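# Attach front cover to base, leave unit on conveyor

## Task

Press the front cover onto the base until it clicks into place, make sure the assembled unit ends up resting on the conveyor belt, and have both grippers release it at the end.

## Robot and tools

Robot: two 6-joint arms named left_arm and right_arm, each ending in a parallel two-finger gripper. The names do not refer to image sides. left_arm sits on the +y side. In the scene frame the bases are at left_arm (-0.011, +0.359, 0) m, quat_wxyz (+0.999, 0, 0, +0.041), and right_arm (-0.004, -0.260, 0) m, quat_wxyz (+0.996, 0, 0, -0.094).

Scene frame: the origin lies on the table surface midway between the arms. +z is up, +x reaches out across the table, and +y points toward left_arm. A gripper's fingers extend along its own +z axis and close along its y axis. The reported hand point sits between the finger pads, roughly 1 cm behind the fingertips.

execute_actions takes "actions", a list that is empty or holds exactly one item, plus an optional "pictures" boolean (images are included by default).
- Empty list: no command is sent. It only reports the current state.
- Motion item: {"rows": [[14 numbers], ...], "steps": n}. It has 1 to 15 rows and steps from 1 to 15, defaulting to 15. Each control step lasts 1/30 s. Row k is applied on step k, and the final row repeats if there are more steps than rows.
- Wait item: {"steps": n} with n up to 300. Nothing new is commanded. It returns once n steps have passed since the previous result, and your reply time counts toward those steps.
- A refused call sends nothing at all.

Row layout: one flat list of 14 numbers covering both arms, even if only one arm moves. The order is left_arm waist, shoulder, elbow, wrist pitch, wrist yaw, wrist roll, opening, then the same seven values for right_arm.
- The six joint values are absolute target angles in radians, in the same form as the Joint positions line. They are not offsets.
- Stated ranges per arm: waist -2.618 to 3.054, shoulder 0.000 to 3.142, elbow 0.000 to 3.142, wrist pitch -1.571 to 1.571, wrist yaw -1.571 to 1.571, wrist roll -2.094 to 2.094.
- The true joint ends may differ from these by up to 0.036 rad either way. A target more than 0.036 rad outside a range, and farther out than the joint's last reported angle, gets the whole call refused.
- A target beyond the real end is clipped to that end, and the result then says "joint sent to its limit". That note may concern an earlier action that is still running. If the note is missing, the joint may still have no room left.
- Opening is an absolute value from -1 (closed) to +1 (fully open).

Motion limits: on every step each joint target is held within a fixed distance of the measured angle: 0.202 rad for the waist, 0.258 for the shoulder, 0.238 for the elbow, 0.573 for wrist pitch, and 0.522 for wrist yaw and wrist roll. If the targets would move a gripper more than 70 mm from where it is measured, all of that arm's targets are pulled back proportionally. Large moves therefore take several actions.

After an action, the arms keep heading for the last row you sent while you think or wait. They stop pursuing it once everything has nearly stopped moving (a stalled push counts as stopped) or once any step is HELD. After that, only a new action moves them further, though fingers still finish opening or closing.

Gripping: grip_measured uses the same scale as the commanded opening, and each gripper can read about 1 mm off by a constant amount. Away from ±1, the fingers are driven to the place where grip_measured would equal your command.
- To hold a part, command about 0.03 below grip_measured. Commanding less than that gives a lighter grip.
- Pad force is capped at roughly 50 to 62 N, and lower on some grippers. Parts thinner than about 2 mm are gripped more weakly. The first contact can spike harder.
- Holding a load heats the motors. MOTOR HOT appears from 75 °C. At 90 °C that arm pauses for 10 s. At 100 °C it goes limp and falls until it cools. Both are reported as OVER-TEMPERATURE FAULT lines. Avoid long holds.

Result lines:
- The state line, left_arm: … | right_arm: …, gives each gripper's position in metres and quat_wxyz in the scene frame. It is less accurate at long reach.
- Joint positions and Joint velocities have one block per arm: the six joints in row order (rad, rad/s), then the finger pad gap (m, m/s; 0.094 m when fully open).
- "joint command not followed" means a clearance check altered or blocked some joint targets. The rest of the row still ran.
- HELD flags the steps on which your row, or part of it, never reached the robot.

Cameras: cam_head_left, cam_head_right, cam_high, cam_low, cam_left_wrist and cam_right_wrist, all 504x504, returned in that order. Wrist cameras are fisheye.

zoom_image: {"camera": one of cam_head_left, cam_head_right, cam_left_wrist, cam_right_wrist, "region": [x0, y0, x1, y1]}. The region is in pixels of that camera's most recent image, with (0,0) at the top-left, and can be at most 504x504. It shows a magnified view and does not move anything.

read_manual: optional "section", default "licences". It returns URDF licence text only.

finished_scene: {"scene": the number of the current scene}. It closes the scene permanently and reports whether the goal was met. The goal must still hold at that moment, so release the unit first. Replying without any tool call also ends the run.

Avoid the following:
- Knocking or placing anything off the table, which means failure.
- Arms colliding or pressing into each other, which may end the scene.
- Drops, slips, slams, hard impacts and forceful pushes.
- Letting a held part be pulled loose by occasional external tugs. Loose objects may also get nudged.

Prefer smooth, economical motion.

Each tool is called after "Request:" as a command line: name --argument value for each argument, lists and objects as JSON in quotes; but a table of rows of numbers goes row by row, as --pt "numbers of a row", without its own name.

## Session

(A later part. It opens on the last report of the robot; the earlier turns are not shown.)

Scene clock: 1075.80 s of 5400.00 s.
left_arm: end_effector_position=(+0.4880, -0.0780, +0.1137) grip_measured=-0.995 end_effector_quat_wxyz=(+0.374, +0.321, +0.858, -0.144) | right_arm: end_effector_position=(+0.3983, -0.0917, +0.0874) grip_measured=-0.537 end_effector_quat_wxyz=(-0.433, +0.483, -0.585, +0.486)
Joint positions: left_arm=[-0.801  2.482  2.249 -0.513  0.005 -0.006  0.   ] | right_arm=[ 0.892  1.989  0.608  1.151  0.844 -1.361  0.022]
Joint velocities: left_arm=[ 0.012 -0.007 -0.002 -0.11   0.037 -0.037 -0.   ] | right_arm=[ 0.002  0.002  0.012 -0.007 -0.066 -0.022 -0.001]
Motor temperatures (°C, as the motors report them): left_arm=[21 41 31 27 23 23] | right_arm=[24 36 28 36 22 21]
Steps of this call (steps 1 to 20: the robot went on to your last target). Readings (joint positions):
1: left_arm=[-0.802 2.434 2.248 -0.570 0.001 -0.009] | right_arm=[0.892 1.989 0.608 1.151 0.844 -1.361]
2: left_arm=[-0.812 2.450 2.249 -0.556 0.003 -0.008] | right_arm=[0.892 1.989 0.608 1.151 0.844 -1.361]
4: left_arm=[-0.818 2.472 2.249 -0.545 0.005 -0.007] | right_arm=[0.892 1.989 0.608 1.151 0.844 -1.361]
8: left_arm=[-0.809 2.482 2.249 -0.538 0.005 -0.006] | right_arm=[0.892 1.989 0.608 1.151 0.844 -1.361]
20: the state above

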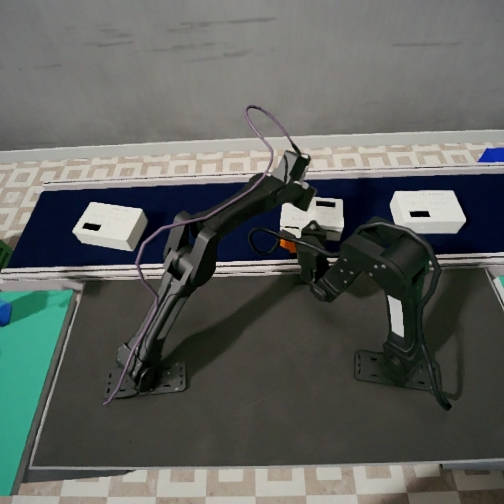

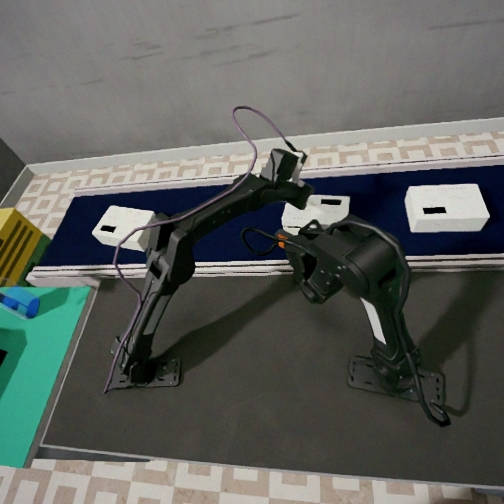

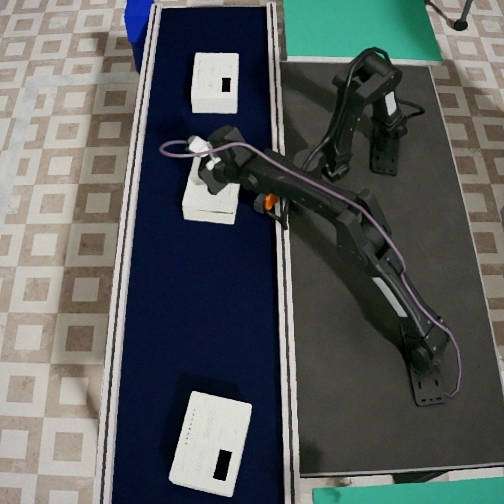

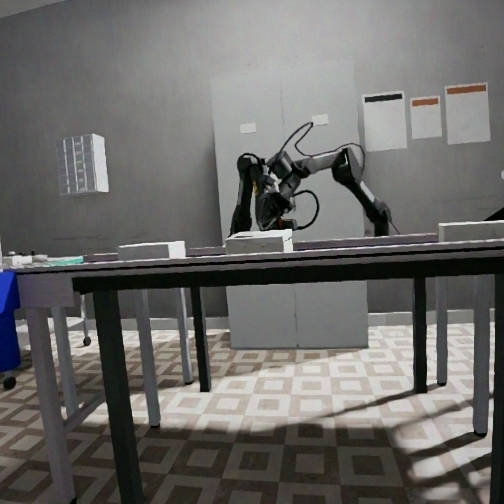

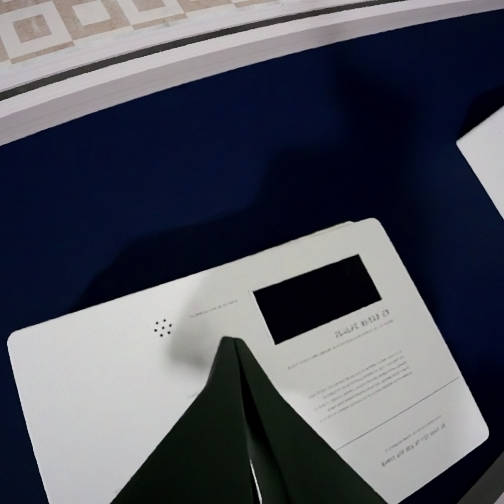

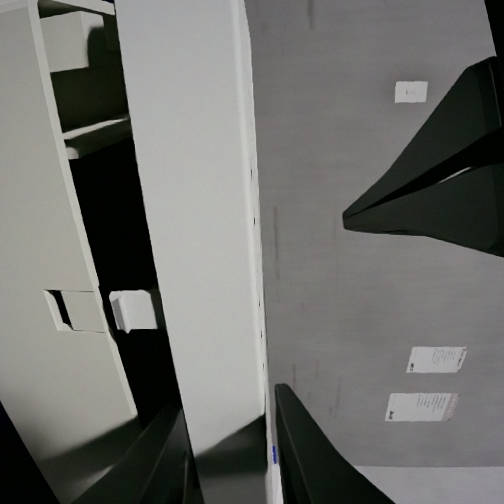

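Request:
execute_actions --actions '[{"rows":[[-0.795,2.46,2.255,-0.50,0,0,-1,0.884,2.0,0.634,1.175,0.836,-1.35,-0.53],[-0.795,2.461,2.247,-0.49,0,0,-1,0.884,2.0,0.634,1.175,0.836,-1.35,-0.52],[-0.795,2.462,2.239,-0.48,0,0,-1,0.884,2.0,0.634,1.175,0.836,-1.35,-0.51],[-0.795,2.463,2.231,-0.47,0,0,-1,0.884,2.0,0.634,1.175,0.836,-1.35,-0.50],[-0.795,2.464,2.223,-0.46,0,0,-1,0.884,2.0,0.634,1.175,0.836,-1.35,-0.49],[-0.795,2.465,2.215,-0.45,0,0,-1,0.884,2.0,0.634,1.175,0.836,-1.35,-0.48],[-0.795,2.466,2.207,-0.44,0,0,-1,0.884,2.0,0.634,1.175,0.836,-1.35,-0.47],[-0.795,2.467,2.199,-0.43,0,0,-1,0.884,2.0,0.634,1.175,0.836,-1.35,-0.46],[-0.795,2.468,2.191,-0.42,0,0,-1,0.884,2.0,0.634,1.175,0.836,-1.35,-0.45],[-0.795,2.469,2.183,-0.41,0,0,-1,0.884,2.0,0.634,1.175,0.836,-1.35,-0.44],[-0.795,2.47,2.175,-0.40,0,0,-1,0.884,2.0,0.634,1.175,0.836,-1.35,-0.43],[-0.795,2.47,2.168,-0.395,0,0,-1,0.884,2.0,0.634,1.175,0.836,-1.35,-0.42],[-0.795,2.47,2.16,-0.395,0,0,-1,0.884,2.0,0.634,1.175,0.836,-1.35,-0.41]],"steps":15}]' --pictures false

Request:
execute_actions --actions '[{"steps":15}]'

Scene clock: 1087.03 s of 5400.00 s.
left_arm: end_effector_position=(+0.4896, -0.0794, +0.0979) grip_measured=-0.995 end_effector_quat_wxyz=(+0.381, +0.320, +0.855, -0.147) | right_arm: end_effector_position=(+0.3983, -0.0917, +0.0875) grip_measured=-0.413 end_effector_quat_wxyz=(-0.433, +0.483, -0.585, +0.486)
Joint positions: left_arm=[-0.801  2.482  2.174 -0.422  0.005 -0.006  0.   ] | right_arm=[ 0.892  1.989  0.608  1.151  0.843 -1.361  0.028]
Joint velocities: left_arm=[ 0.012 -0.002 -0.129  0.051  0.081  0.037 -0.   ] | right_arm=[ 0.022 -0.012  0.002 -0.022 -0.037  0.066 -0.   ]
Motor temperatures (°C, as the motors report them): left_arm=[21 48 33 28 23 23] | right_arm=[24 36 28 36 22 21]
Steps of this call (steps 1 to 15: the robot went on to your last target; steps 16 to 90: nothing new was sent; then 7.73 s passed at rest; steps 91 to 105: all 15 steps of this action). Readings (joint positions):
91: left_arm=[-0.801 2.482 2.249 -0.512 0.005 -0.006] | right_arm=[0.892 1.989 0.608 1.151 0.844 -1.361]
92: left_arm=[-0.801 2.482 2.249 -0.510 0.005 -0.006] | right_arm=[0.892 1.989 0.608 1.151 0.844 -1.361]
94: left_arm=[-0.801 2.482 2.249 -0.502 0.005 -0.006] | right_arm=[0.892 1.989 0.608 1.151 0.844 -1.361]
98: left_arm=[-0.801 2.482 2.230 -0.465 0.005 -0.006] | right_arm=[0.892 1.989 0.608 1.151 0.844 -1.361]
105: the state above

Scene clock: 1087.53 s of 5400.00 s.
left_arm: end_effector_position=(+0.4913, -0.0809, +0.0993) grip_measured=-0.995 end_effector_quat_wxyz=(+0.387, +0.319, +0.852, -0.149) | right_arm: end_effector_position=(+0.3983, -0.0917, +0.0875) grip_measured=-0.413 end_effector_quat_wxyz=(-0.433, +0.483, -0.585, +0.486)
Joint positions: left_arm=[-0.801  2.482  2.169 -0.403  0.005 -0.006  0.   ] | right_arm=[ 0.892  1.989  0.608  1.151  0.843 -1.361  0.028]
Joint velocities: left_arm=[-0.007 -0.002  0.002  0.095 -0.081  0.037  0.001] | right_arm=[-0.017 -0.017  0.007  0.022 -0.022  0.007  0.001]
Motor temperatures (°C, as the motors report them): left_arm=[21 48 33 28 23 23] | right_arm=[24 36 28 36 22 21]
Steps of this call (steps 1 to 15: the robot went on to your last target). Readings (joint positions):
1: left_arm=[-0.801 2.482 2.171 -0.420 0.005 -0.006] | right_arm=[0.892 1.989 0.608 1.151 0.843 -1.361]
2: left_arm=[-0.801 2.482 2.169 -0.419 0.005 -0.006] | right_arm=[0.892 1.989 0.608 1.151 0.843 -1.361]
4: left_arm=[-0.801 2.482 2.169 -0.414 0.005 -0.006] | right_arm=[0.892 1.989 0.608 1.151 0.843 -1.361]
8: left_arm=[-0.801 2.482 2.169 -0.406 0.005 -0.006] | right_arm=[0.892 1.989 0.608 1.151 0.843 -1.361]
15: the state above

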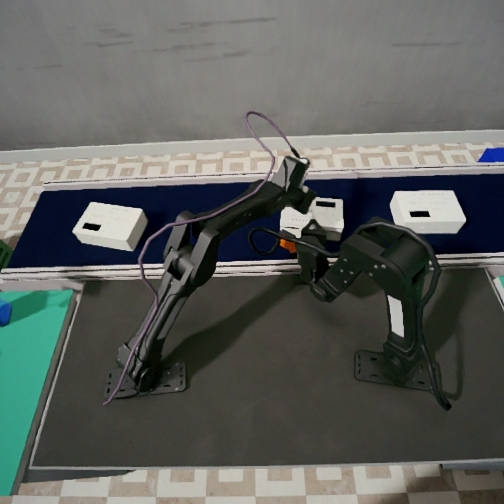

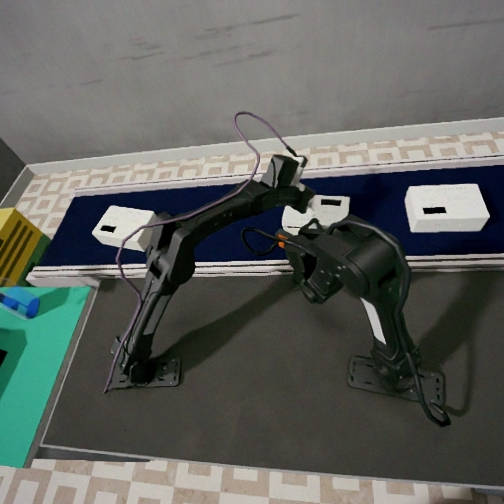

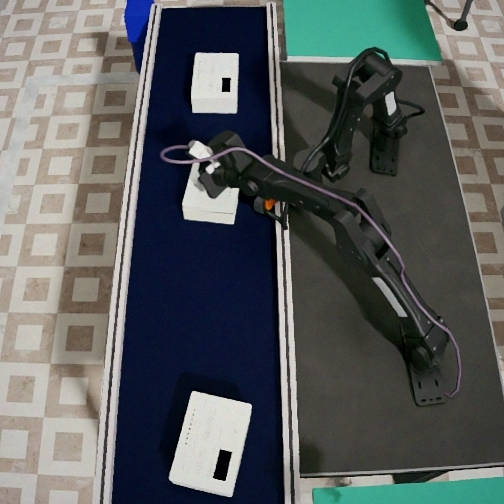

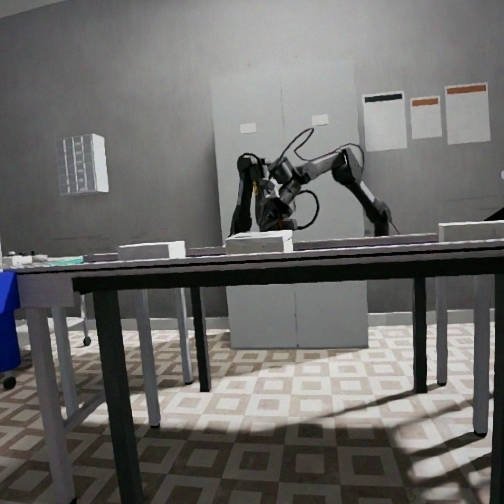

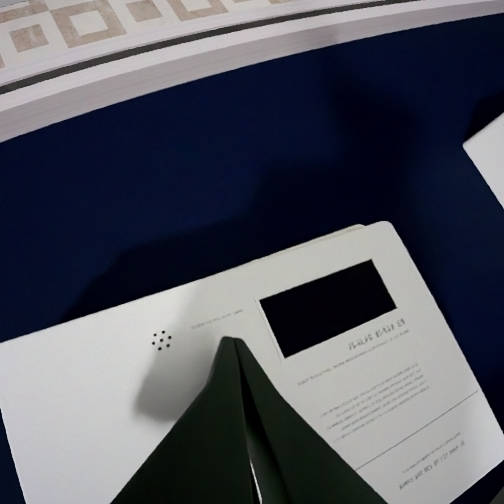

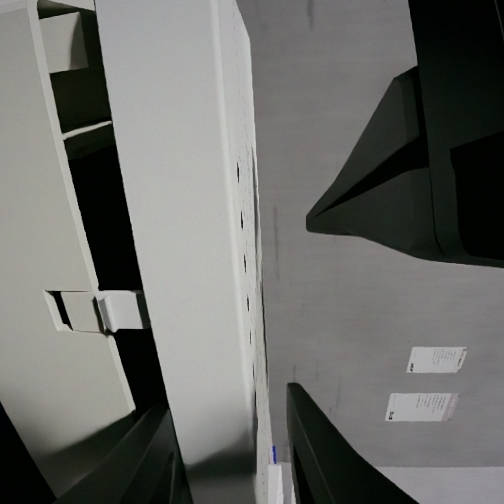

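Request:
execute_actions --actions '[{"rows":[[-0.795,2.474,2.16,-0.395,0,0,-1,0.884,2.0,0.634,1.175,0.836,-1.35,-0.41],[-0.795,2.477,2.16,-0.395,0,0,-1,0.884,2.0,0.634,1.175,0.836,-1.35,-0.41],[-0.795,2.48,2.16,-0.395,0,0,-1,0.884,2.0,0.634,1.175,0.836,-1.35,-0.41],[-0.795,2.482,2.16,-0.395,0,0,-1,0.884,2.0,0.634,1.175,0.836,-1.35,-0.41],[-0.795,2.484,2.16,-0.395,0,0,-1,0.884,2.0,0.634,1.175,0.836,-1.35,-0.41],[-0.795,2.486,2.16,-0.395,0,0,-1,0.884,2.0,0.634,1.175,0.836,-1.35,-0.41],[-0.795,2.488,2.16,-0.395,0,0,-1,0.884,2.0,0.634,1.175,0.836,-1.35,-0.41],[-0.795,2.49,2.16,-0.395,0,0,-1,0.884,2.0,0.634,1.175,0.836,-1.35,-0.41],[-0.795,2.492,2.16,-0.395,0,0,-1,0.884,2.0,0.634,1.175,0.836,-1.35,-0.41],[-0.795,2.494,2.16,-0.395,0,0,-1,0.884,2.0,0.634,1.175,0.836,-1.35,-0.41],[-0.795,2.496,2.16,-0.395,0,0,-1,0.884,2.0,0.634,1.175,0.836,-1.35,-0.41]],"steps":15}]' --pictures false

Request:
execute_actions --actions '[{"steps":10}]'

Scene clock: 1107.53 s of 5400.00 s.
left_arm: end_effector_position=(+0.4916, -0.0811, +0.0941) grip_measured=-0.995 end_effector_quat_wxyz=(+0.385, +0.319, +0.853, -0.148) | right_arm: end_effector_position=(+0.3983, -0.0917, +0.0875) grip_measured=-0.413 end_effector_quat_wxyz=(-0.433, +0.483, -0.585, +0.486)
Joint positions: left_arm=[-0.801  2.491  2.169 -0.399  0.005 -0.006  0.   ] | right_arm=[ 0.892  1.989  0.608  1.151  0.843 -1.361  0.028]
Joint velocities: left_arm=[-0.007  0.061 -0.007  0.007 -0.007 -0.081  0.   ] | right_arm=[-0.002  0.007 -0.002  0.081 -0.022  0.022  0.   ]
Motor temperatures (°C, as the motors report them): left_arm=[21 53 32 30 23 23] | right_arm=[24 35 28 36 22 21]
Steps of this call (steps 1 to 15: the robot went on to your last target; steps 16 to 90: nothing new was sent; then 16.50 s passed at rest; steps 91 to 105: all 15 steps of this action). Readings (joint positions):
91: left_arm=[-0.801 2.482 2.169 -0.402 0.005 -0.006] | right_arm=[0.892 1.989 0.608 1.151 0.843 -1.361]
92: left_arm=[-0.801 2.482 2.169 -0.402 0.005 -0.006] | right_arm=[0.892 1.989 0.608 1.151 0.843 -1.361]
94: left_arm=[-0.801 2.482 2.169 -0.402 0.005 -0.006] | right_arm=[0.892 1.989 0.608 1.151 0.843 -1.361]
98: left_arm=[-0.801 2.482 2.169 -0.402 0.005 -0.006] | right_arm=[0.892 1.989 0.608 1.151 0.843 -1.361]
105: the state above

Scene clock: 1107.87 s of 5400.00 s.
left_arm: end_effector_position=(+0.4915, -0.0811, +0.0909) grip_measured=-0.995 end_effector_quat_wxyz=(+0.383, +0.319, +0.854, -0.148) | right_arm: end_effector_position=(+0.3983, -0.0917, +0.0875) grip_measured=-0.413 end_effector_quat_wxyz=(-0.433, +0.483, -0.585, +0.486)
Joint positions: left_arm=[-0.801  2.496  2.169 -0.399  0.005 -0.006  0.   ] | right_arm=[ 0.892  1.989  0.608  1.151  0.843 -1.361  0.028]
Joint velocities: left_arm=[ 0.002 -0.002 -0.002 -0.066 -0.081 -0.11   0.   ] | right_arm=[-0.002 -0.002  0.007  0.066  0.037 -0.022 -0.001]
Motor temperatures (°C, as the motors report them): left_arm=[21 53 32 30 23 23] | right_arm=[24 35 28 36 22 21]
Steps of this call (steps 1 to 10: the robot went on to your last target). Readings (joint positions):
1: left_arm=[-0.801 2.493 2.169 -0.399 0.005 -0.006] | right_arm=[0.892 1.989 0.608 1.151 0.843 -1.361]
2: left_arm=[-0.801 2.494 2.169 -0.399 0.005 -0.006] | right_arm=[0.892 1.989 0.608 1.151 0.843 -1.361]
4: left_arm=[-0.801 2.496 2.169 -0.399 0.005 -0.006] | right_arm=[0.892 1.989 0.608 1.151 0.843 -1.361]
8: left_arm=[-0.801 2.496 2.169 -0.399 0.005 -0.006] | right_arm=[0.892 1.989 0.608 1.151 0.843 -1.361]
10: the state above

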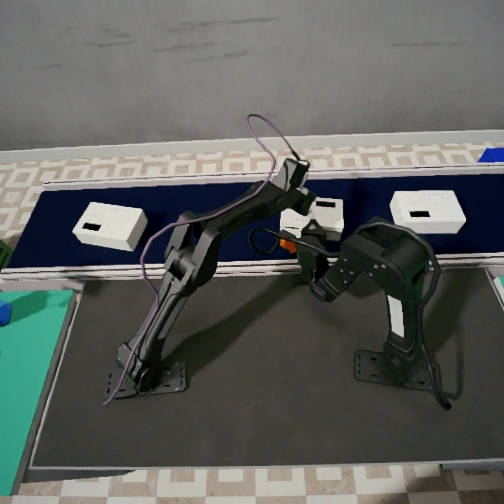

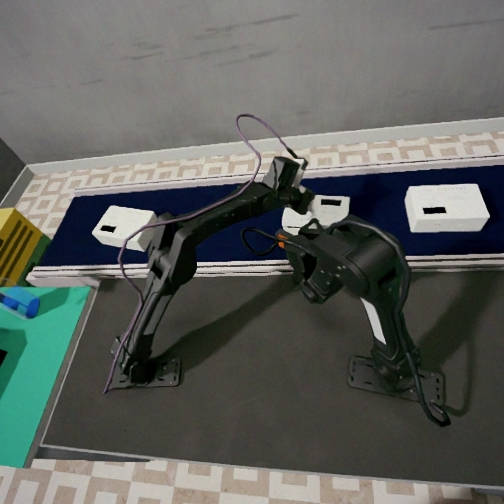

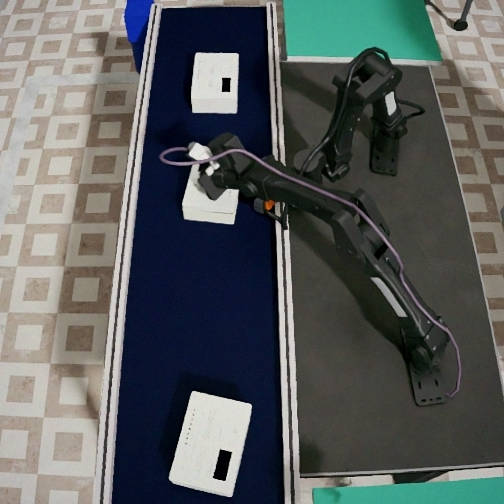

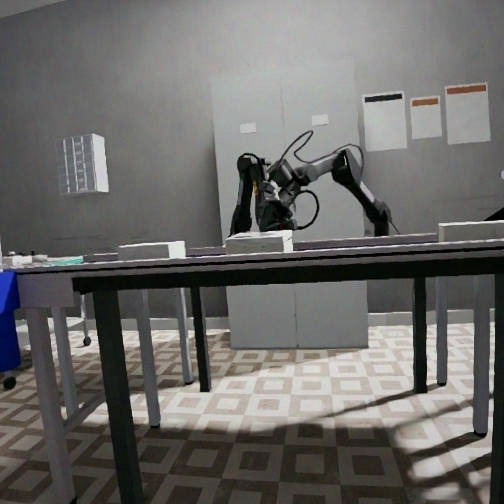

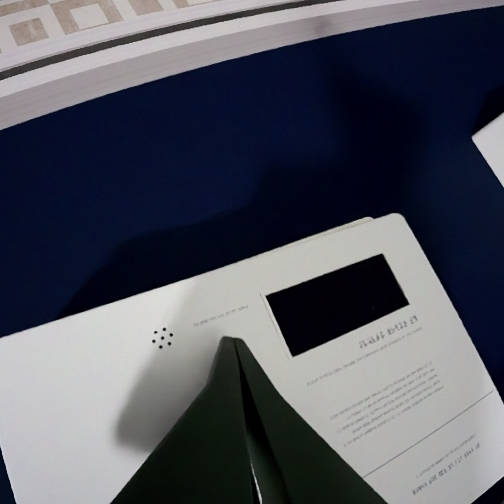

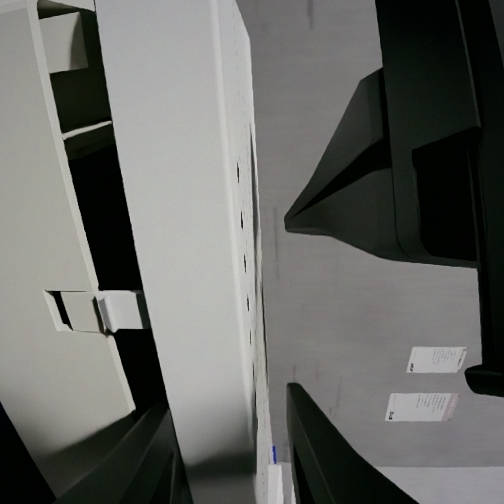

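Request:
execute_actions --actions '[{"rows":[[-0.795,2.49,2.16,-0.395,0,0,-1,0.884,2.0,0.634,1.175,0.836,-1.35,-0.44],[-0.795,2.49,2.16,-0.395,0,0,-1,0.884,2.0,0.634,1.175,0.836,-1.35,-0.47],[-0.795,2.49,2.16,-0.395,0,0,-1,0.884,2.0,0.634,1.175,0.836,-1.35,-0.50],[-0.795,2.49,2.16,-0.395,0,0,-1,0.884,2.0,0.634,1.175,0.836,-1.35,-0.53],[-0.795,2.49,2.16,-0.395,0,0,-1,0.884,2.0,0.634,1.175,0.836,-1.35,-0.54],[-0.795,2.49,2.16,-0.395,0,0,-1,0.884,2.0,0.634,1.175,0.836,-1.35,-0.54],[-0.795,2.49,2.16,-0.395,0,0,-1,0.882,2.001,0.636,1.175,0.834,-1.35,-0.54],[-0.795,2.49,2.16,-0.395,0,0,-1,0.88,2.002,0.638,1.175,0.832,-1.35,-0.54],[-0.795,2.49,2.16,-0.395,0,0,-1,0.878,2.003,0.64,1.175,0.83,-1.35,-0.54],[-0.795,2.49,2.16,-0.395,0,0,-1,0.876,2.004,0.642,1.175,0.828,-1.35,-0.54],[-0.795,2.49,2.16,-0.395,0,0,-1,0.874,2.005,0.644,1.175,0.826,-1.35,-0.54],[-0.795,2.49,2.16,-0.395,0,0,-1,0.872,2.006,0.646,1.175,0.824,-1.35,-0.54]],"steps":15}]' --pictures false

Request:
execute_actions --actions '[{"steps":12}]'

Scene clock: 1135.57 s of 5400.00 s.
left_arm: end_effector_position=(+0.4915, -0.0811, +0.0909) grip_measured=-0.995 end_effector_quat_wxyz=(+0.383, +0.319, +0.854, -0.148) | right_arm: end_effector_position=(+0.4028, -0.0923, +0.0886) grip_measured=-0.537 end_effector_quat_wxyz=(-0.436, +0.481, -0.586, +0.486)
Joint positions: left_arm=[-0.801  2.496  2.169 -0.399  0.005 -0.006  0.   ] | right_arm=[ 0.881  1.994  0.619  1.152  0.832 -1.361  0.022]
Joint velocities: left_arm=[-0.017 -0.007  0.002  0.037  0.022  0.007 -0.   ] | right_arm=[-0.046  0.002  0.032  0.007  0.022 -0.051  0.   ]
Motor temperatures (°C, as the motors report them): left_arm=[21 54 32 31 23 23] | right_arm=[24 35 28 36 22 21]
Steps of this call (steps 1 to 15: the robot went on to your last target; steps 16 to 90: nothing new was sent; then 24.20 s passed at rest; steps 91 to 105: all 15 steps of this action). Readings (joint positions):
91: left_arm=[-0.801 2.496 2.169 -0.399 0.005 -0.006] | right_arm=[0.892 1.989 0.608 1.151 0.843 -1.361]
92: left_arm=[-0.801 2.496 2.169 -0.399 0.005 -0.006] | right_arm=[0.892 1.989 0.608 1.151 0.843 -1.361]
94: left_arm=[-0.801 2.496 2.169 -0.399 0.005 -0.006] | right_arm=[0.892 1.989 0.608 1.151 0.843 -1.361]
98: left_arm=[-0.801 2.496 2.169 -0.399 0.005 -0.006] | right_arm=[0.891 1.989 0.608 1.152 0.842 -1.361]
105: the state above

Scene clock: 1135.97 s of 5400.00 s.
left_arm: end_effector_position=(+0.4915, -0.0811, +0.0909) grip_measured=-0.995 end_effector_quat_wxyz=(+0.383, +0.319, +0.854, -0.148) | right_arm: end_effector_position=(+0.4030, -0.0924, +0.0884) grip_measured=-0.537 end_effector_quat_wxyz=(-0.436, +0.481, -0.586, +0.485)
Joint positions: left_arm=[-0.801  2.496  2.169 -0.399  0.005 -0.006  0.   ] | right_arm=[ 0.88   1.995  0.62   1.152  0.831 -1.361  0.022]
Joint velocities: left_arm=[ 0.012 -0.017 -0.007 -0.007  0.066 -0.007 -0.   ] | right_arm=[-0.002  0.017 -0.007  0.007 -0.007 -0.007  0.   ]
Motor temperatures (°C, as the motors report them): left_arm=[21 54 32 31 23 23] | right_arm=[24 35 28 36 22 21]
Steps of this call (steps 1 to 12: the robot went on to your last target). Readings (joint positions):
1: left_arm=[-0.801 2.496 2.169 -0.399 0.005 -0.006] | right_arm=[0.880 1.995 0.620 1.152 0.832 -1.361]
2: left_arm=[-0.801 2.496 2.169 -0.399 0.005 -0.006] | right_arm=[0.880 1.995 0.620 1.152 0.832 -1.361]
4: left_arm=[-0.801 2.496 2.169 -0.399 0.005 -0.006] | right_arm=[0.880 1.995 0.620 1.152 0.831 -1.361]
8: left_arm=[-0.801 2.496 2.169 -0.399 0.005 -0.006] | right_arm=[0.880 1.995 0.620 1.152 0.831 -1.361]
12: the state above

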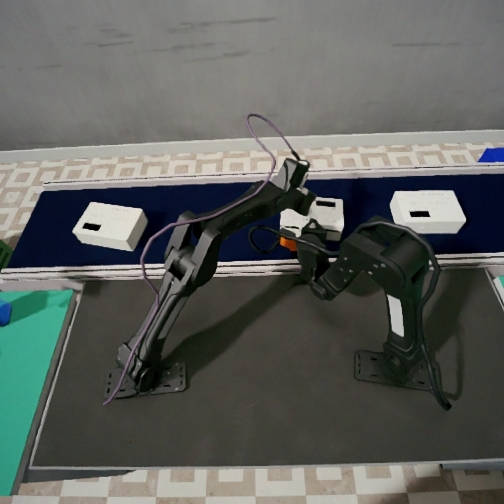

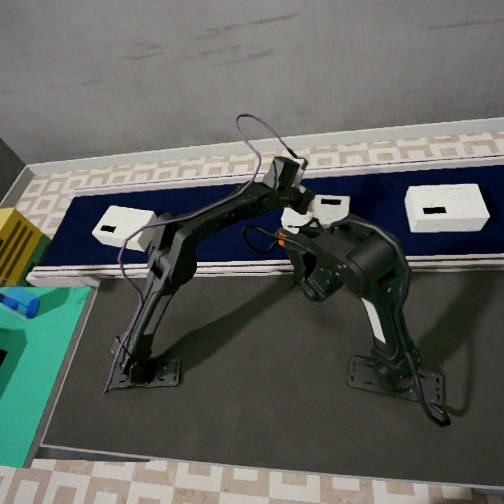

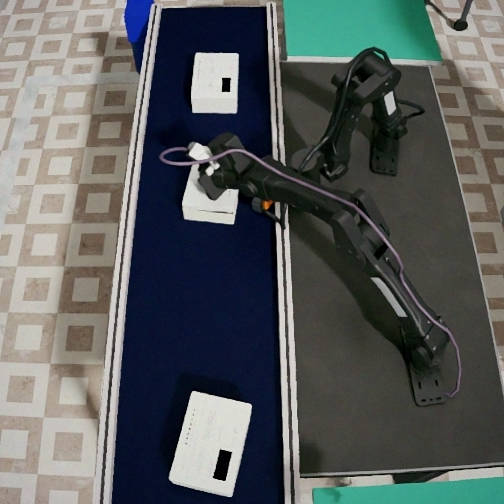

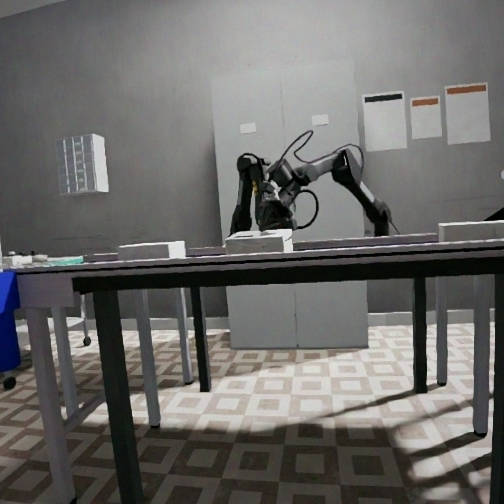

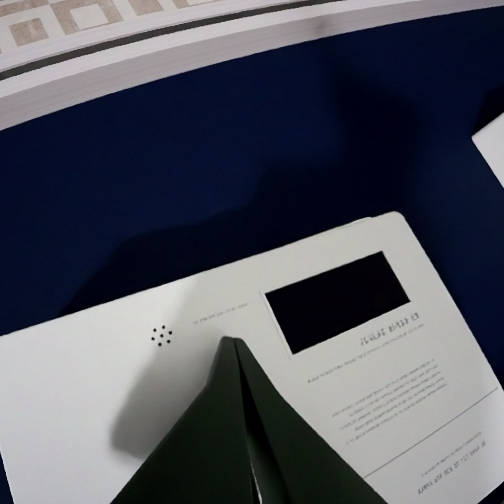

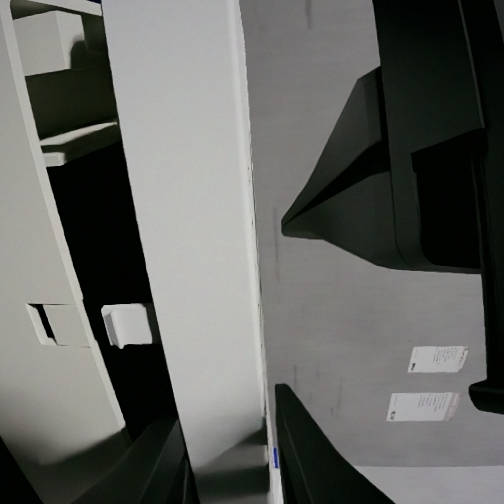

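Request:
execute_actions --actions '[{"rows":[[-0.795,2.50,2.16,-0.395,0,0,-1,0.872,2.006,0.646,1.175,0.824,-1.35,-0.54],[-0.795,2.503,2.16,-0.395,0,0,-1,0.872,2.006,0.646,1.175,0.824,-1.35,-0.54],[-0.795,2.506,2.16,-0.395,0,0,-1,0.872,2.006,0.646,1.175,0.824,-1.35,-0.54],[-0.795,2.508,2.16,-0.395,0,0,-1,0.872,2.006,0.646,1.175,0.824,-1.35,-0.54],[-0.795,2.51,2.16,-0.395,0,0,-1,0.872,2.006,0.646,1.175,0.824,-1.35,-0.54],[-0.795,2.512,2.16,-0.395,0,0,-1,0.872,2.006,0.646,1.175,0.824,-1.35,-0.54],[-0.795,2.514,2.16,-0.395,0,0,-1,0.872,2.006,0.646,1.175,0.824,-1.35,-0.54],[-0.795,2.516,2.16,-0.395,0,0,-1,0.872,2.006,0.646,1.175,0.824,-1.35,-0.54],[-0.795,2.518,2.16,-0.395,0,0,-1,0.872,2.006,0.646,1.175,0.824,-1.35,-0.54],[-0.795,2.52,2.16,-0.395,0,0,-1,0.872,2.006,0.646,1.175,0.824,-1.35,-0.54],[-0.795,2.522,2.16,-0.395,0,0,-1,0.872,2.006,0.646,1.175,0.824,-1.35,-0.54],[-0.795,2.525,2.16,-0.395,0,0,-1,0.872,2.006,0.646,1.175,0.824,-1.35,-0.54]],"steps":15}]' --pictures false

Request:
execute_actions --actions '[{"steps":12}]'

Scene clock: 1151.23 s of 5400.00 s.
left_arm: end_effector_position=(+0.4925, -0.0818, +0.0806) grip_measured=-0.995 end_effector_quat_wxyz=(+0.379, +0.320, +0.856, -0.146) | right_arm: end_effector_position=(+0.4030, -0.0923, +0.0883) grip_measured=-0.537 end_effector_quat_wxyz=(-0.436, +0.481, -0.586, +0.485)
Joint positions: left_arm=[-0.801  2.515  2.169 -0.388  0.005 -0.006  0.   ] | right_arm=[ 0.88   1.995  0.62   1.152  0.831 -1.361  0.022]
Joint velocities: left_arm=[-0.007  0.002  0.007  0.007 -0.037 -0.066 -0.001] | right_arm=[-0.017 -0.007 -0.002 -0.037 -0.037 -0.11   0.   ]
Motor temperatures (°C, as the motors report them): left_arm=[21 55 32 31 23 23] | right_arm=[24 35 28 37 22 21]
Steps of this call (steps 1 to 15: the robot went on to your last target; steps 16 to 90: nothing new was sent; then 11.77 s passed at rest; steps 91 to 105: all 15 steps of this action). Readings (joint positions):
91: left_arm=[-0.801 2.496 2.169 -0.399 0.005 -0.006] | right_arm=[0.880 1.995 0.620 1.152 0.831 -1.361]
92: left_arm=[-0.801 2.496 2.169 -0.399 0.005 -0.006] | right_arm=[0.880 1.995 0.620 1.152 0.831 -1.361]
94: left_arm=[-0.801 2.496 2.169 -0.399 0.005 -0.006] | right_arm=[0.880 1.995 0.620 1.152 0.831 -1.361]
98: left_arm=[-0.801 2.504 2.169 -0.398 0.005 -0.006] | right_arm=[0.880 1.995 0.620 1.152 0.831 -1.361]
105: the state above

Scene clock: 1151.63 s of 5400.00 s.
left_arm: end_effector_position=(+0.4925, -0.0818, +0.0807) grip_measured=-0.995 end_effector_quat_wxyz=(+0.380, +0.320, +0.856, -0.146) | right_arm: end_effector_position=(+0.4030, -0.0923, +0.0883) grip_measured=-0.537 end_effector_quat_wxyz=(-0.436, +0.481, -0.586, +0.485)
Joint positions: left_arm=[-0.801  2.515  2.169 -0.388  0.005 -0.006  0.   ] | right_arm=[ 0.88   1.995  0.62   1.152  0.831 -1.361  0.022]
Joint velocities: left_arm=[-0.007 -0.017 -0.002  0.007  0.007  0.022 -0.   ] | right_arm=[ 0.002  0.002  0.007  0.007 -0.051 -0.051 -0.001]
Motor temperatures (°C, as the motors report them): left_arm=[21 55 32 31 23 23] | right_arm=[24 35 28 37 22 21]
Steps of this call (steps 1 to 12: the robot went on to your last target). Readings (joint positions):
1: left_arm=[-0.801 2.515 2.169 -0.388 0.005 -0.006] | right_arm=[0.880 1.995 0.620 1.152 0.831 -1.361]
2: left_arm=[-0.801 2.515 2.169 -0.388 0.005 -0.006] | right_arm=[0.880 1.995 0.620 1.152 0.831 -1.361]
4: left_arm=[-0.801 2.515 2.169 -0.388 0.005 -0.006] | right_arm=[0.880 1.995 0.620 1.152 0.831 -1.361]
8: left_arm=[-0.801 2.515 2.169 -0.388 0.005 -0.006] | right_arm=[0.880 1.995 0.620 1.152 0.831 -1.361]
12: the state above

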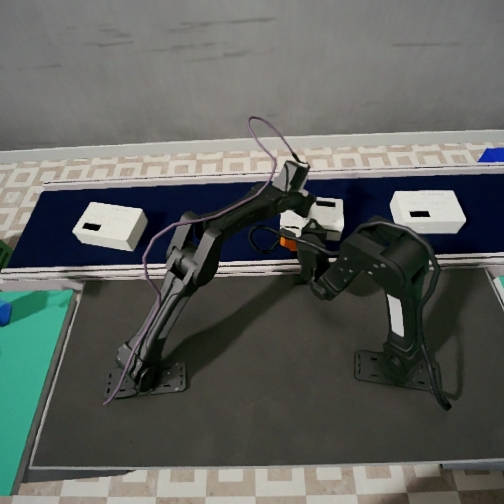

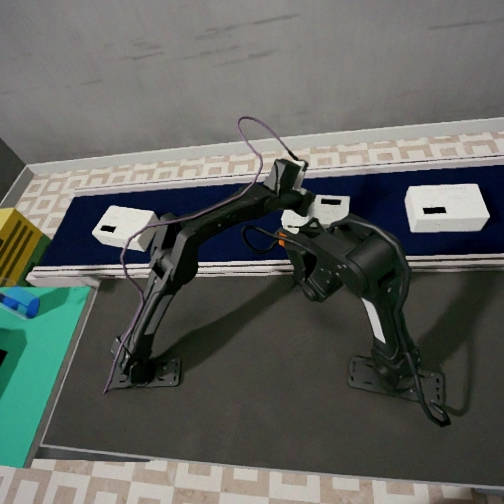

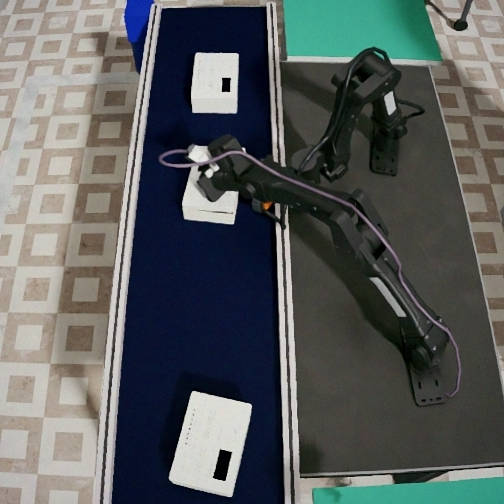

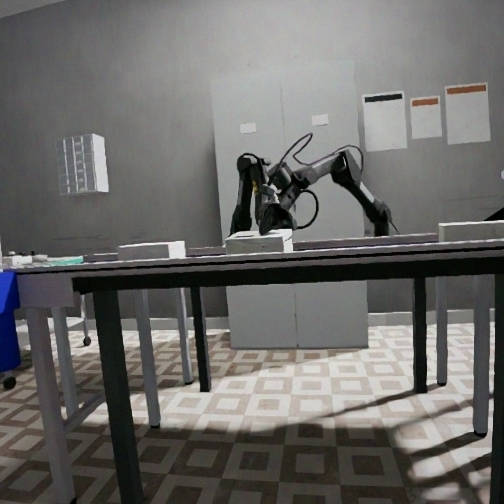

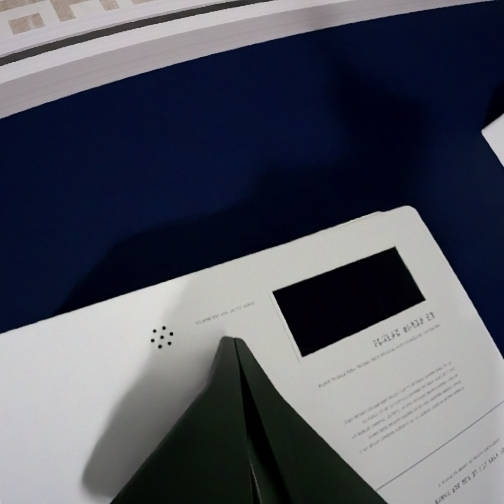

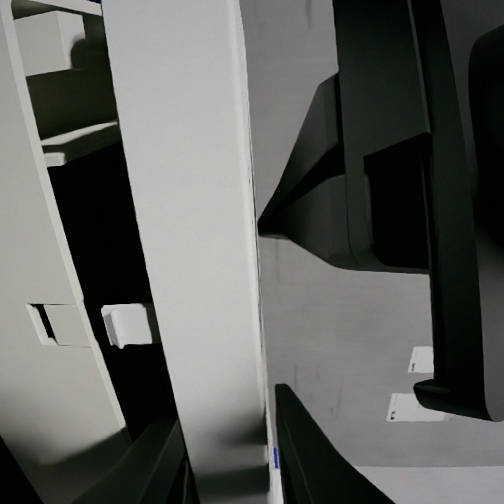

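Request:
execute_actions --actions '[{"rows":[[-0.795,2.53,2.16,-0.40,0,0,-1,0.872,2.006,0.646,1.175,0.824,-1.35,-0.54],[-0.795,2.535,2.16,-0.40,0,0,-1,0.872,2.006,0.646,1.175,0.824,-1.35,-0.53],[-0.795,2.54,2.16,-0.40,0,0,-1,0.872,2.006,0.646,1.175,0.824,-1.35,-0.515],[-0.795,2.545,2.16,-0.40,0,0,-1,0.872,2.006,0.646,1.175,0.824,-1.35,-0.50],[-0.795,2.545,2.16,-0.40,0,0,-1,0.872,2.006,0.646,1.175,0.824,-1.35,-0.485],[-0.795,2.545,2.16,-0.40,0,0,-1,0.872,2.006,0.646,1.175,0.824,-1.35,-0.47],[-0.795,2.545,2.16,-0.40,0,0,-1,0.872,2.006,0.646,1.175,0.824,-1.35,-0.455],[-0.795,2.545,2.16,-0.40,0,0,-1,0.872,2.006,0.646,1.175,0.824,-1.35,-0.44],[-0.795,2.545,2.16,-0.40,0,0,-1,0.872,2.006,0.646,1.175,0.824,-1.35,-0.425],[-0.795,2.545,2.16,-0.40,0,0,-1,0.872,2.006,0.646,1.175,0.824,-1.35,-0.41],[-0.795,2.545,2.16,-0.40,0,0,-1,0.872,2.006,0.646,1.175,0.824,-1.35,-0.395],[-0.795,2.545,2.16,-0.40,0,0,-1,0.872,2.006,0.646,1.175,0.824,-1.35,-0.38],[-0.795,2.545,2.16,-0.40,0,0,-1,0.872,2.006,0.646,1.175,0.824,-1.35,-0.365]],"steps":15}]'

Scene clock: 1165.07 s of 5400.00 s.
left_arm: end_effector_position=(+0.4947, -0.0838, +0.0786) grip_measured=-0.995 end_effector_quat_wxyz=(+0.384, +0.319, +0.854, -0.148) | right_arm: end_effector_position=(+0.4030, -0.0924, +0.0883) grip_measured=-0.368 end_effector_quat_wxyz=(-0.436, +0.481, -0.586, +0.485)
Joint positions: left_arm=[-0.801  2.524  2.169 -0.368  0.005 -0.006  0.   ] | right_arm=[ 0.88   1.995  0.62   1.152  0.831 -1.361  0.03 ]
Joint velocities: left_arm=[ 0.002 -0.007  0.002  0.022 -0.051 -0.022  0.   ] | right_arm=[-0.012 -0.007 -0.002  0.022  0.037 -0.007  0.001]
Motor temperatures (°C, as the motors report them): left_arm=[21 54 32 31 23 23] | right_arm=[24 35 28 37 22 21]
Steps of this call (steps 1 to 15: the robot went on to your last target; steps 16 to 90: nothing new was sent; then 9.93 s passed at rest; steps 91 to 105: all 15 steps of this action). Readings (joint positions):
91: left_arm=[-0.801 2.515 2.169 -0.388 0.005 -0.006] | right_arm=[0.880 1.995 0.620 1.152 0.831 -1.361]
92: left_arm=[-0.801 2.516 2.169 -0.387 0.005 -0.006] | right_arm=[0.880 1.995 0.620 1.152 0.831 -1.361]
94: left_arm=[-0.801 2.518 2.169 -0.382 0.005 -0.006] | right_arm=[0.880 1.995 0.620 1.152 0.831 -1.361]
98: left_arm=[-0.801 2.522 2.169 -0.370 0.005 -0.006] | right_arm=[0.880 1.995 0.620 1.152 0.831 -1.361]
105: the state above

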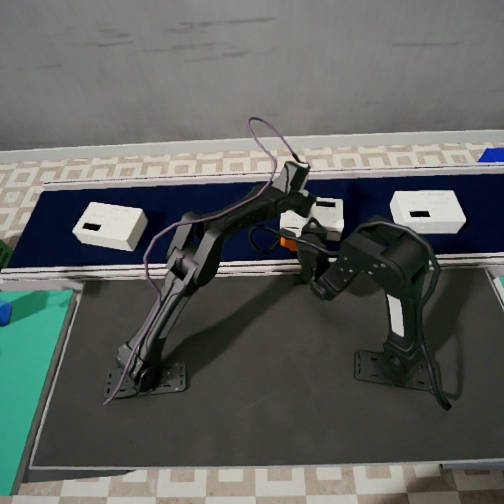

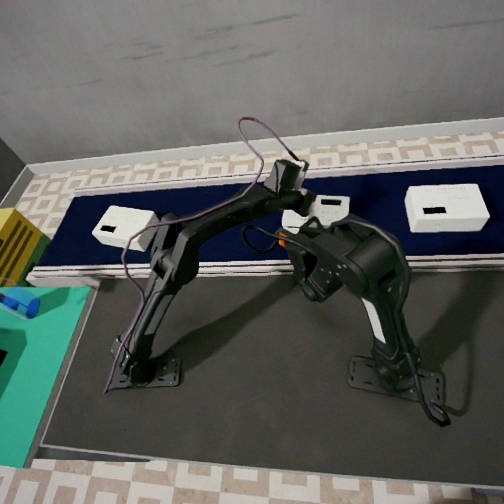

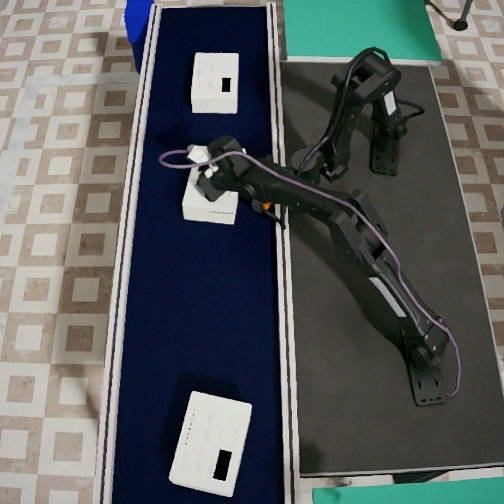

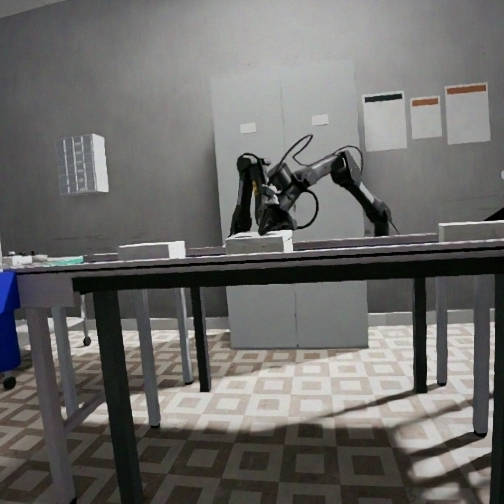

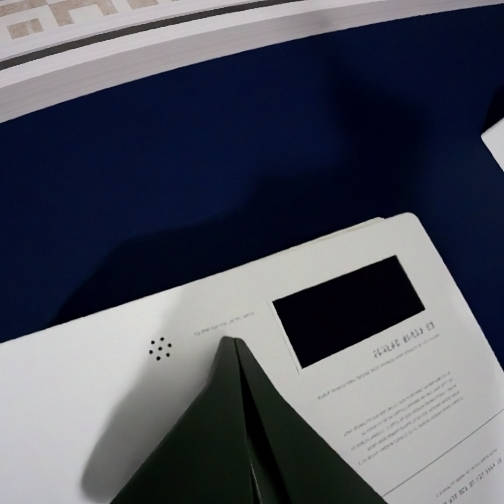

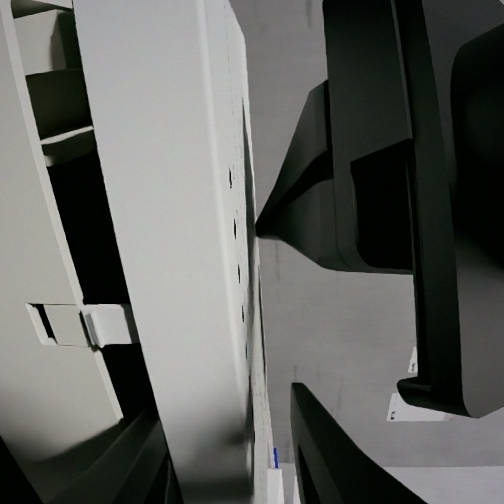

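Request:
execute_actions --actions '[{"rows":[[-0.795,2.545,2.16,-0.40,0,0,-1,0.886,1.972,0.61,1.145,0.84,-1.35,-0.35],[-0.795,2.545,2.16,-0.40,0,0,-1,0.891,1.969,0.606,1.144,0.845,-1.35,-0.34],[-0.795,2.545,2.16,-0.40,0,0,-1,0.896,1.966,0.601,1.143,0.85,-1.35,-0.33],[-0.795,2.545,2.16,-0.40,0,0,-1,0.901,1.962,0.597,1.142,0.855,-1.35,-0.32],[-0.795,2.545,2.16,-0.40,0,0,-1,0.906,1.959,0.592,1.141,0.86,-1.35,-0.31],[-0.795,2.545,2.16,-0.40,0,0,-1,0.911,1.955,0.588,1.14,0.865,-1.35,-0.30],[-0.795,2.545,2.16,-0.40,0,0,-1,0.916,1.952,0.583,1.139,0.87,-1.35,-0.30],[-0.795,2.545,2.16,-0.40,0,0,-1,0.921,1.948,0.579,1.138,0.875,-1.35,-0.30],[-0.795,2.545,2.16,-0.40,0,0,-1,0.926,1.945,0.574,1.137,0.88,-1.35,-0.30],[-0.795,2.545,2.16,-0.40,0,0,-1,0.931,1.941,0.57,1.136,0.885,-1.35,-0.30],[-0.795,2.545,2.16,-0.40,0,0,-1,0.936,1.938,0.565,1.135,0.89,-1.35,-0.30],[-0.795,2.545,2.16,-0.40,0,0,-1,0.941,1.934,0.561,1.134,0.895,-1.35,-0.30],[-0.795,2.545,2.16,-0.40,0,0,-1,0.946,1.931,0.556,1.133,0.90,-1.35,-0.30],[-0.795,2.545,2.16,-0.40,0,0,-1,0.951,1.927,0.552,1.132,0.905,-1.35,-0.30],[-0.795,2.545,2.16,-0.40,0,0,-1,0.956,1.924,0.547,1.13,0.91,-1.35,-0.30]],"steps":15}]' --pictures false

Request:
execute_actions --actions '[{"steps":12}]'

Scene clock: 1181.57 s of 5400.00 s.
left_arm: end_effector_position=(+0.4946, -0.0837, +0.0757) grip_measured=-0.995 end_effector_quat_wxyz=(+0.383, +0.319, +0.854, -0.147) | right_arm: end_effector_position=(+0.3815, -0.0857, +0.0864) grip_measured=-0.303 end_effector_quat_wxyz=(-0.427, +0.496, -0.579, +0.487)
Joint positions: left_arm=[-0.801  2.528  2.169 -0.367  0.005 -0.006  0.   ] | right_arm=[ 0.94   1.958  0.569  1.135  0.878 -1.361  0.033]
Joint velocities: left_arm=[-0.002  0.007  0.027 -0.007  0.051 -0.022  0.   ] | right_arm=[ 0.164 -0.149 -0.11   0.022  0.125  0.037  0.   ]
Motor temperatures (°C, as the motors report them): left_arm=[21 53 32 31 23 23] | right_arm=[24 35 28 37 22 21]
Steps of this call (steps 1 to 15: the robot went on to your last target; steps 16 to 90: nothing new was sent; then 13.00 s passed at rest; steps 91 to 105: all 15 steps of this action). Readings (joint positions):
91: left_arm=[-0.801 2.524 2.169 -0.368 0.005 -0.006] | right_arm=[0.880 1.995 0.620 1.151 0.831 -1.361]
92: left_arm=[-0.801 2.524 2.169 -0.368 0.005 -0.006] | right_arm=[0.880 1.995 0.620 1.149 0.831 -1.361]
94: left_arm=[-0.801 2.524 2.169 -0.368 0.005 -0.006] | right_arm=[0.883 1.995 0.619 1.146 0.834 -1.361]
98: left_arm=[-0.801 2.526 2.169 -0.368 0.005 -0.006] | right_arm=[0.903 1.987 0.600 1.141 0.847 -1.361]
105: the state above

Scene clock: 1181.97 s of 5400.00 s.
left_arm: end_effector_position=(+0.4946, -0.0837, +0.0757) grip_measured=-0.995 end_effector_quat_wxyz=(+0.383, +0.319, +0.854, -0.147) | right_arm: end_effector_position=(+0.3783, -0.0859, +0.0887) grip_measured=-0.303 end_effector_quat_wxyz=(-0.427, +0.492, -0.579, +0.490)
Joint positions: left_arm=[-0.801  2.528  2.169 -0.367  0.005 -0.006  0.   ] | right_arm=[ 0.95   1.95   0.563  1.135  0.897 -1.361  0.033]
Joint velocities: left_arm=[-0.002  0.002 -0.032 -0.066  0.007  0.051 -0.001] | right_arm=[ 0.002 -0.012  0.007  0.051  0.022 -0.066  0.   ]
Motor temperatures (°C, as the motors report them): left_arm=[21 53 32 31 23 23] | right_arm=[24 35 28 37 22 21]
Steps of this call (steps 1 to 12: the robot went on to your last target). Readings (joint positions):
1: left_arm=[-0.801 2.528 2.169 -0.367 0.005 -0.006] | right_arm=[0.945 1.954 0.566 1.135 0.882 -1.361]
2: left_arm=[-0.801 2.528 2.169 -0.367 0.005 -0.006] | right_arm=[0.948 1.952 0.564 1.135 0.885 -1.361]
4: left_arm=[-0.801 2.528 2.169 -0.367 0.005 -0.006] | right_arm=[0.950 1.950 0.563 1.135 0.890 -1.361]
8: left_arm=[-0.801 2.528 2.169 -0.367 0.005 -0.006] | right_arm=[0.950 1.950 0.563 1.135 0.895 -1.361]
12: the state above

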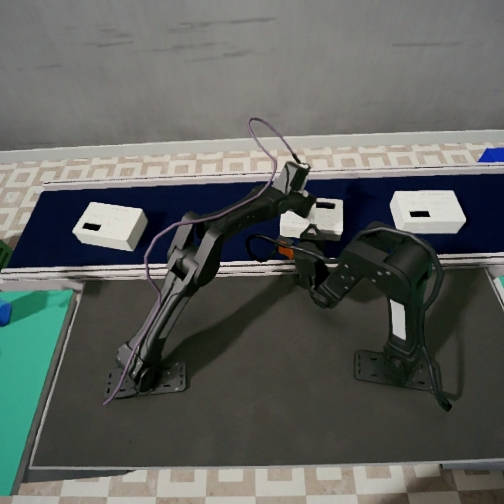

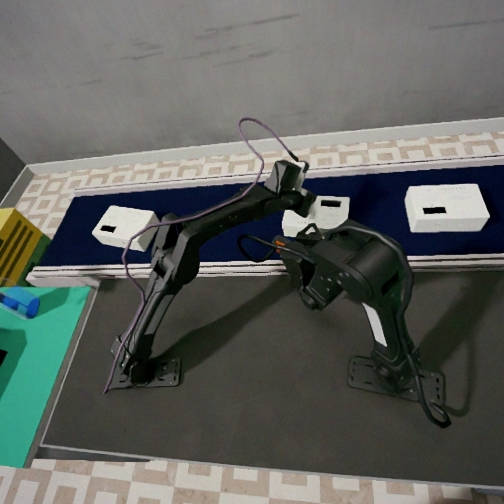

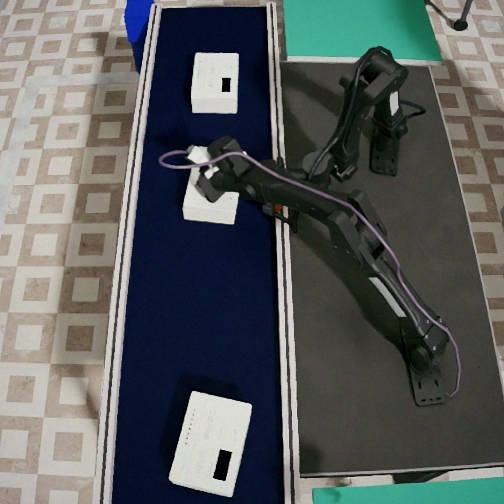

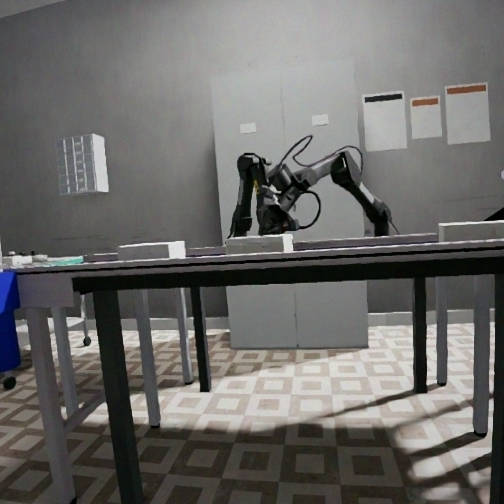

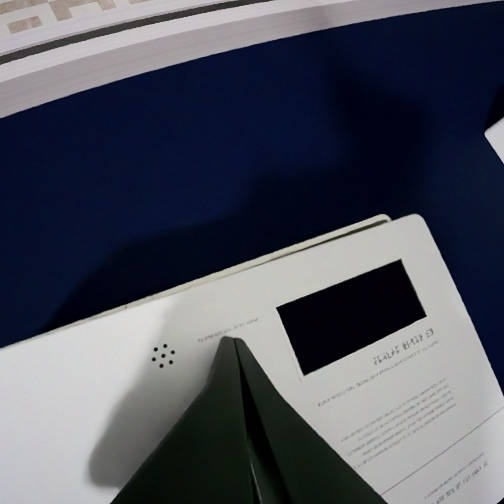

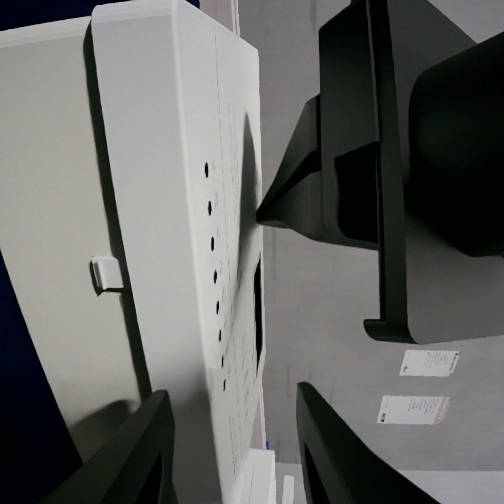

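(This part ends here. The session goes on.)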